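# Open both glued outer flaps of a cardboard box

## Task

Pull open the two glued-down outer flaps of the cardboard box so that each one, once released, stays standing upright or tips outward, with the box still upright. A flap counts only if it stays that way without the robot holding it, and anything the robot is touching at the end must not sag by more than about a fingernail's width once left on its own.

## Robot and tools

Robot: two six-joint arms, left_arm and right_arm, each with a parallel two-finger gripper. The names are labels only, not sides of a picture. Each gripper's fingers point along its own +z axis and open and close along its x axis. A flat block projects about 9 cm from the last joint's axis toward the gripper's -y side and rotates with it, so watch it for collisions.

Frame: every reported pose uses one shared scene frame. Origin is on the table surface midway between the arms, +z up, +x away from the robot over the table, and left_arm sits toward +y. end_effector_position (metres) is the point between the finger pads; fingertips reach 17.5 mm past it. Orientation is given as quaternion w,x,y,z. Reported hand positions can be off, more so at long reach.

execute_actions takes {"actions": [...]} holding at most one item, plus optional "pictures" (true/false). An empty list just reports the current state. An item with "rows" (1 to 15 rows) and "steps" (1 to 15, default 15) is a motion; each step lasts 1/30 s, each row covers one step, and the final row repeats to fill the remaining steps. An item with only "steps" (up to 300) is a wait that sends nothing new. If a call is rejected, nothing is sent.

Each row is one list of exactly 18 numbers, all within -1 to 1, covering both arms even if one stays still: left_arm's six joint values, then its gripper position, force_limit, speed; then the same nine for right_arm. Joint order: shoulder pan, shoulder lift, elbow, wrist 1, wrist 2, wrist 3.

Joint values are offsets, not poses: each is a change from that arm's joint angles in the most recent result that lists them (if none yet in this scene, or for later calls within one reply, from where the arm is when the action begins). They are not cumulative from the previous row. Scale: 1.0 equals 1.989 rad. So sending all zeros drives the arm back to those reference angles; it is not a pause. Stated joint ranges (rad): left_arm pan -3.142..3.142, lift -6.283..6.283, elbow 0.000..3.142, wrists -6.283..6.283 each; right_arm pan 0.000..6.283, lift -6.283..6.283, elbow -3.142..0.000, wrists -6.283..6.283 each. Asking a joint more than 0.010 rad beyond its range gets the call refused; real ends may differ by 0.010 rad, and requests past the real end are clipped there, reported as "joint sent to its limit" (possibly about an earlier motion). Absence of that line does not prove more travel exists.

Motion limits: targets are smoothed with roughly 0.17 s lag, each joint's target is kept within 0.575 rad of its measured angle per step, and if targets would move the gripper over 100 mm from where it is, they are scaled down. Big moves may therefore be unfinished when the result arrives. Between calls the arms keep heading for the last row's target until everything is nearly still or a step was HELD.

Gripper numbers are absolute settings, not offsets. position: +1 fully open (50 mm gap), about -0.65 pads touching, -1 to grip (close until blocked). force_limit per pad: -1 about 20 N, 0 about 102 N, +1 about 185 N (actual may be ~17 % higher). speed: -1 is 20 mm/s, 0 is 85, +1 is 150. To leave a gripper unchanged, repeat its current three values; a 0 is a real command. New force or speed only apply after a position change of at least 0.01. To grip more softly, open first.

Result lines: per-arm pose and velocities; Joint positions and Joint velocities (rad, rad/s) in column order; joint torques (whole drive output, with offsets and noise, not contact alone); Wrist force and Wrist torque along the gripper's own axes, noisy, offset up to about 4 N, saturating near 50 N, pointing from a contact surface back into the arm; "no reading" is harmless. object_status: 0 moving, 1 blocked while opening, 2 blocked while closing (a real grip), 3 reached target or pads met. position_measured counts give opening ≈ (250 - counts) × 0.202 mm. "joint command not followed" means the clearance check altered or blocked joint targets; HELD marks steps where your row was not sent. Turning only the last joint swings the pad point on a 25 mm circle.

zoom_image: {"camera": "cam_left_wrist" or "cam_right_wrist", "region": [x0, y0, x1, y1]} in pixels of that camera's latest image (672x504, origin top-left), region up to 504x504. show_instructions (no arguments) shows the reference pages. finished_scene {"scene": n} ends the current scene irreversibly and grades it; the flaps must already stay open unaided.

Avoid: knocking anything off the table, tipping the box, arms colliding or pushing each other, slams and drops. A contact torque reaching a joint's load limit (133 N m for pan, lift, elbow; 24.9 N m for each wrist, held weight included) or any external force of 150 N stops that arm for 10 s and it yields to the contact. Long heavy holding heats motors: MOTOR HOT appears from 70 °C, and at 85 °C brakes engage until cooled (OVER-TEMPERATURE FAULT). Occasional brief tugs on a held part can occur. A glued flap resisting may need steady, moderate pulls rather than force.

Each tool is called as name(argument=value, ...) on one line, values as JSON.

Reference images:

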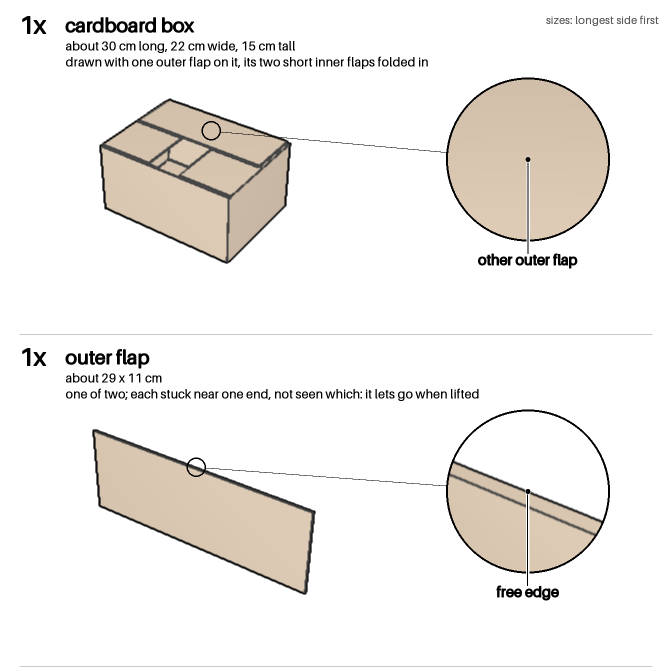

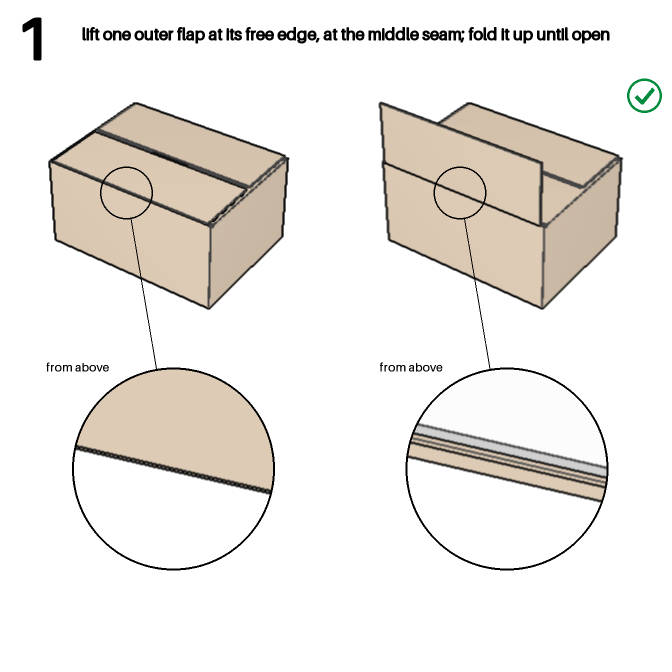

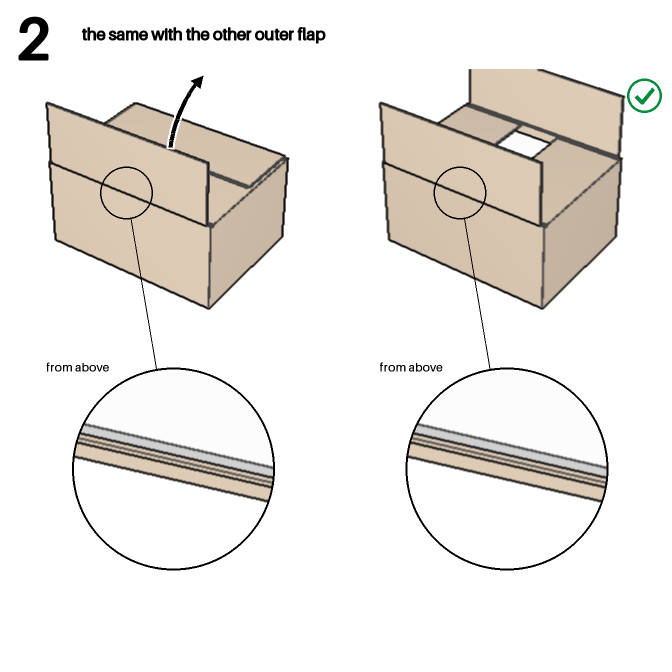

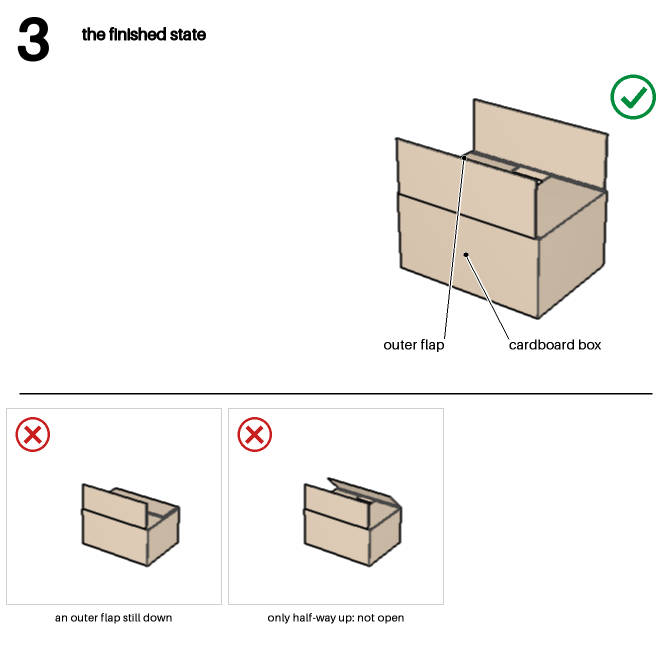

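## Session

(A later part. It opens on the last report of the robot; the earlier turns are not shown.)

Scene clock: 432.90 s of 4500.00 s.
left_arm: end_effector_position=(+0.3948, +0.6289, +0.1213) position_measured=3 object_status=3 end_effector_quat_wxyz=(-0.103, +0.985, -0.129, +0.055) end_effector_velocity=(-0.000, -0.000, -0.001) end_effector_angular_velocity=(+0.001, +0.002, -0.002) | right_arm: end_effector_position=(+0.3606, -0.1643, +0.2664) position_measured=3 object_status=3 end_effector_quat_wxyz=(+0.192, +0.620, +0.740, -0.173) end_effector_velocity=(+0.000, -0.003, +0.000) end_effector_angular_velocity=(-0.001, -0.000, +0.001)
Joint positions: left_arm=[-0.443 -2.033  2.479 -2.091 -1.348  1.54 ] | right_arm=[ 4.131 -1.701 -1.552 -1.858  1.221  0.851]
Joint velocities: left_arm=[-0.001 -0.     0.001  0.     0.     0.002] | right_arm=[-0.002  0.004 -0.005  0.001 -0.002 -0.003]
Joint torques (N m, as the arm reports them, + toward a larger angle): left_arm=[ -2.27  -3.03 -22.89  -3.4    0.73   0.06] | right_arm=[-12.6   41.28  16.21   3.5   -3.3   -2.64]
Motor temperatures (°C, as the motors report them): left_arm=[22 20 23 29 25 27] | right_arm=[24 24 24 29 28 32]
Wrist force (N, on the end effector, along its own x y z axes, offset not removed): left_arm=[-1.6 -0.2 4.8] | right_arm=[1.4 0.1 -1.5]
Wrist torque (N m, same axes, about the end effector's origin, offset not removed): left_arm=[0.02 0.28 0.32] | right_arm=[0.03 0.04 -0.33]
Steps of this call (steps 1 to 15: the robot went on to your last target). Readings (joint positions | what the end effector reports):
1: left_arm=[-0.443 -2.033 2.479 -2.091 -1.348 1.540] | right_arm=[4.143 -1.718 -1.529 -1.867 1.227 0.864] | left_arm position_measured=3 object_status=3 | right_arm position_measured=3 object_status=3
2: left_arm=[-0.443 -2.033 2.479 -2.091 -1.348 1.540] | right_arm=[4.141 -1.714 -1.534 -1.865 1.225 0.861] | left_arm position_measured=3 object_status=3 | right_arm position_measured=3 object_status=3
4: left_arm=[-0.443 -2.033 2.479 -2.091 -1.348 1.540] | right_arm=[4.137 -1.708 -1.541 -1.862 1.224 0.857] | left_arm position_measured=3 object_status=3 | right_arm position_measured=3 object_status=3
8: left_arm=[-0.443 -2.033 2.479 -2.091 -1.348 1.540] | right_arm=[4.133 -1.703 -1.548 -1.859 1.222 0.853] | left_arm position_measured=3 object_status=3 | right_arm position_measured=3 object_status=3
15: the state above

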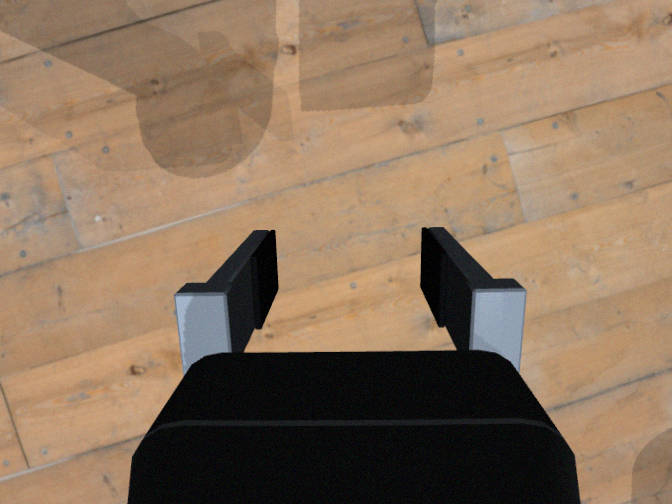

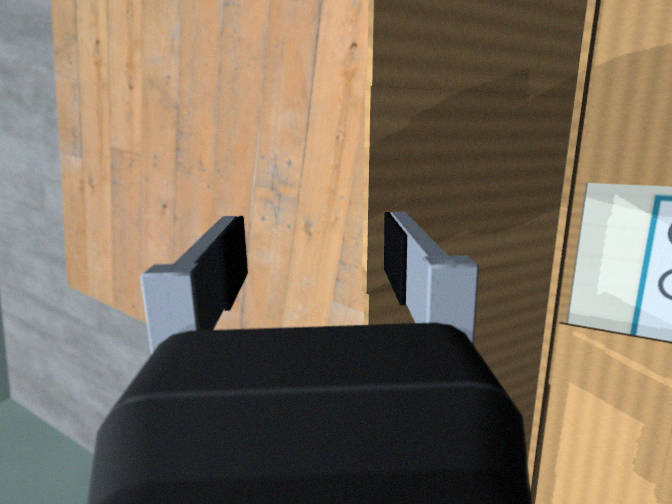

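Lift up and straighten to view both flaps.

execute_actions(actions=[{"rows":[[0,0,0,0,0,0,1,0,0,0,0,0.05,-0.05,0,0,1,-0.5,-1],[0,0,0,0,0,0,1,0,0,0,0,0.05,-0.05,0,0,1,-0.5,-1],[0,0,0,0,0,0,1,0,0,0,0,0.1,-0.1,0,0,1,-0.5,-1],[0,0,0,0,0,0,1,0,0,0,0,0.1,-0.1,0,0,1,-0.5,-1],[0,0,0,0,0,0,1,0,0,0,0,0.15,-0.15,0,0,1,-0.5,-1],[0,0,0,0,0,0,1,0,0,0,0,0.2,-0.2,0,0,1,-0.5,-1],[0,0,0,0,0,0,1,0,0,0,0,0.2,-0.2,0,0,1,-0.5,-1],[0,0,0,0,0,0,1,0,0,0,0,0.2,-0.2,0,0,1,-0.5,-1],[0,0,0,0,0,0,1,0,0,0,0,0.2,-0.2,0,0,1,-0.5,-1],[0,0,0,0,0,0,1,0,0,0,0,0.2,-0.2,0,0,1,-0.5,-1],[0,0,0,0,0,0,1,0,0,0,0,0.22,-0.02,0.175,0,1,-0.5,-1]]}], pictures=false)

execute_actions(actions=[{"steps":30}])

Scene clock: 446.40 s of 4500.00 s.
left_arm: end_effector_position=(+0.3948, +0.6289, +0.1213) position_measured=3 object_status=3 end_effector_quat_wxyz=(-0.103, +0.985, -0.129, +0.055) end_effector_velocity=(+0.000, +0.000, +0.000) end_effector_angular_velocity=(-0.000, -0.001, -0.000) | right_arm: end_effector_position=(+0.3487, -0.1399, +0.3981) position_measured=3 object_status=3 end_effector_quat_wxyz=(+0.145, +0.641, +0.741, -0.137) end_effector_velocity=(-0.069, +0.459, +0.084) end_effector_angular_velocity=(+1.789, +0.128, -0.363)
Joint positions: left_arm=[-0.443 -2.033  2.479 -2.091 -1.348  1.54 ] | right_arm=[ 4.131 -1.7   -1.196 -2.125  1.311  0.851]
Joint velocities: left_arm=[ 0.001 -0.    -0.001 -0.    -0.     0.001] | right_arm=[ 0.001 -0.002  0.388  1.001  1.195  0.001]
Joint torques (N m, as the arm reports them, + toward a larger angle): left_arm=[ -1.49  -3.52 -23.14  -3.3    0.77  -0.02] | right_arm=[ 9.32 22.29 33.85  7.46  4.38  2.75]
Motor temperatures (°C, as the motors report them): left_arm=[22 20 23 29 25 27] | right_arm=[24 24 24 29 28 32]
Wrist force (N, on the end effector, along its own x y z axes, offset not removed): left_arm=[1.4 0.8 5.3] | right_arm=[-1.7 -2.1 0.6]
Wrist torque (N m, same axes, about the end effector's origin, offset not removed): left_arm=[0.18 -0.25 0.12] | right_arm=[-0.24 0.22 0.05]
Steps of this call (steps 1 to 15: the robot went on to your last target; steps 16 to 90: nothing new was sent; then 10.00 s passed at rest; steps 91 to 105: all 15 steps of this action). Readings (joint positions | what the end effector reports):
91: left_arm=[-0.443 -2.033 2.479 -2.091 -1.348 1.540] | right_arm=[4.131 -1.700 -1.552 -1.858 1.221 0.850] | left_arm position_measured=3 object_status=3 | right_arm position_measured=3 object_status=3
92: left_arm=[-0.443 -2.033 2.479 -2.091 -1.348 1.540] | right_arm=[4.131 -1.700 -1.549 -1.861 1.221 0.850] | left_arm position_measured=3 object_status=3 | right_arm position_measured=3 object_status=3
94: left_arm=[-0.443 -2.033 2.479 -2.091 -1.348 1.540] | right_arm=[4.131 -1.700 -1.516 -1.894 1.221 0.850] | left_arm position_measured=3 object_status=3 | right_arm position_measured=3 object_status=3
98: left_arm=[-0.443 -2.033 2.479 -2.091 -1.348 1.540] | right_arm=[4.131 -1.700 -1.379 -2.031 1.221 0.850] | left_arm position_measured=3 object_status=3 | right_arm position_measured=3 object_status=3
105: the state above

Scene clock: 447.40 s of 4500.00 s.
left_arm: end_effector_position=(+0.3948, +0.6289, +0.1213) position_measured=3 object_status=3 end_effector_quat_wxyz=(-0.103, +0.985, -0.129, +0.055) end_effector_velocity=(+0.000, -0.001, +0.000) end_effector_angular_velocity=(-0.001, -0.000, -0.002) | right_arm: end_effector_position=(+0.3356, -0.0367, +0.4372) position_measured=3 object_status=3 end_effector_quat_wxyz=(+0.001, +0.669, +0.743, +0.000) end_effector_velocity=(-0.000, +0.000, +0.001) end_effector_angular_velocity=(+0.002, +0.000, +0.001)
Joint positions: left_arm=[-0.443 -2.033  2.479 -2.091 -1.348  1.54 ] | right_arm=[ 4.131 -1.701 -1.114 -1.898  1.569  0.851]
Joint velocities: left_arm=[-0.001 -0.    -0.    -0.    -0.001  0.   ] | right_arm=[ 0.     0.     0.001  0.001  0.002 -0.001]
Joint torques (N m, as the arm reports them, + toward a larger angle): left_arm=[ -1.01  -3.62 -23.29  -3.44   0.75  -0.04] | right_arm=[ 9.38 20.39 33.3   5.11  2.58  2.69]
Motor temperatures (°C, as the motors report them): left_arm=[22 20 23 29 25 27] | right_arm=[24 24 24 29 28 32]
Wrist force (N, on the end effector, along its own x y z axes, offset not removed): left_arm=[-1.0 -0.7 5.5] | right_arm=[0.3 -1.7 1.7]
Wrist torque (N m, same axes, about the end effector's origin, offset not removed): left_arm=[0.08 0.39 0.20] | right_arm=[-0.03 -0.02 -0.20]
Steps of this call (steps 1 to 30: the robot went on to your last target). Readings (joint positions | what the end effector reports):
1: left_arm=[-0.443 -2.033 2.479 -2.091 -1.348 1.540] | right_arm=[4.131 -1.700 -1.184 -2.090 1.351 0.851] | left_arm position_measured=3 object_status=3 | right_arm position_measured=3 object_status=3
2: left_arm=[-0.443 -2.033 2.479 -2.091 -1.348 1.540] | right_arm=[4.131 -1.700 -1.172 -2.057 1.387 0.851] | left_arm position_measured=3 object_status=3 | right_arm position_measured=3 object_status=3
4: left_arm=[-0.443 -2.033 2.479 -2.091 -1.348 1.540] | right_arm=[4.131 -1.700 -1.150 -1.998 1.454 0.851] | left_arm position_measured=3 object_status=3 | right_arm position_measured=3 object_status=3
8: left_arm=[-0.443 -2.033 2.479 -2.091 -1.348 1.540] | right_arm=[4.131 -1.700 -1.127 -1.933 1.528 0.851] | left_arm position_measured=3 object_status=3 | right_arm position_measured=3 object_status=3
30: the state above
All arms were judged still, so your last target was given up. Only a new action makes them travel on or press farther. Fingers that are still opening or closing keep moving.

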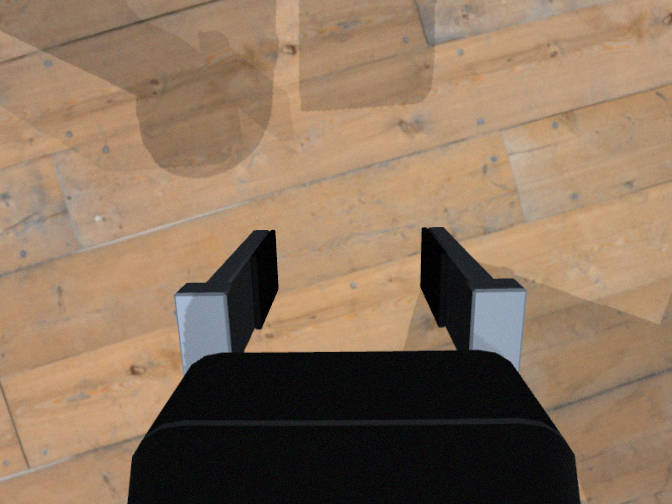

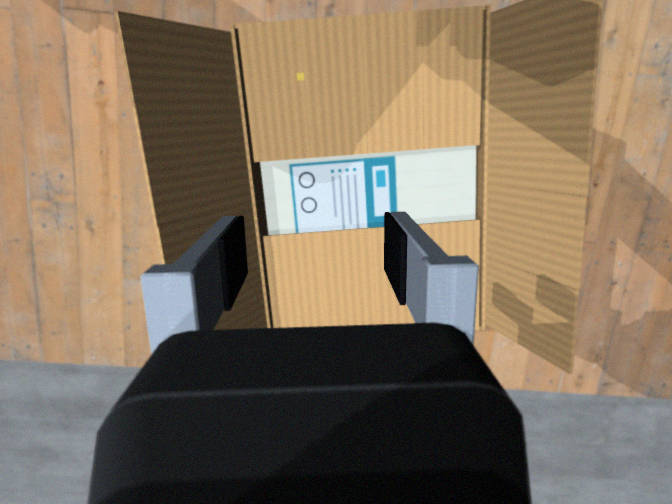

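finished_scene(scene=1)

The scene is finished: the task was done.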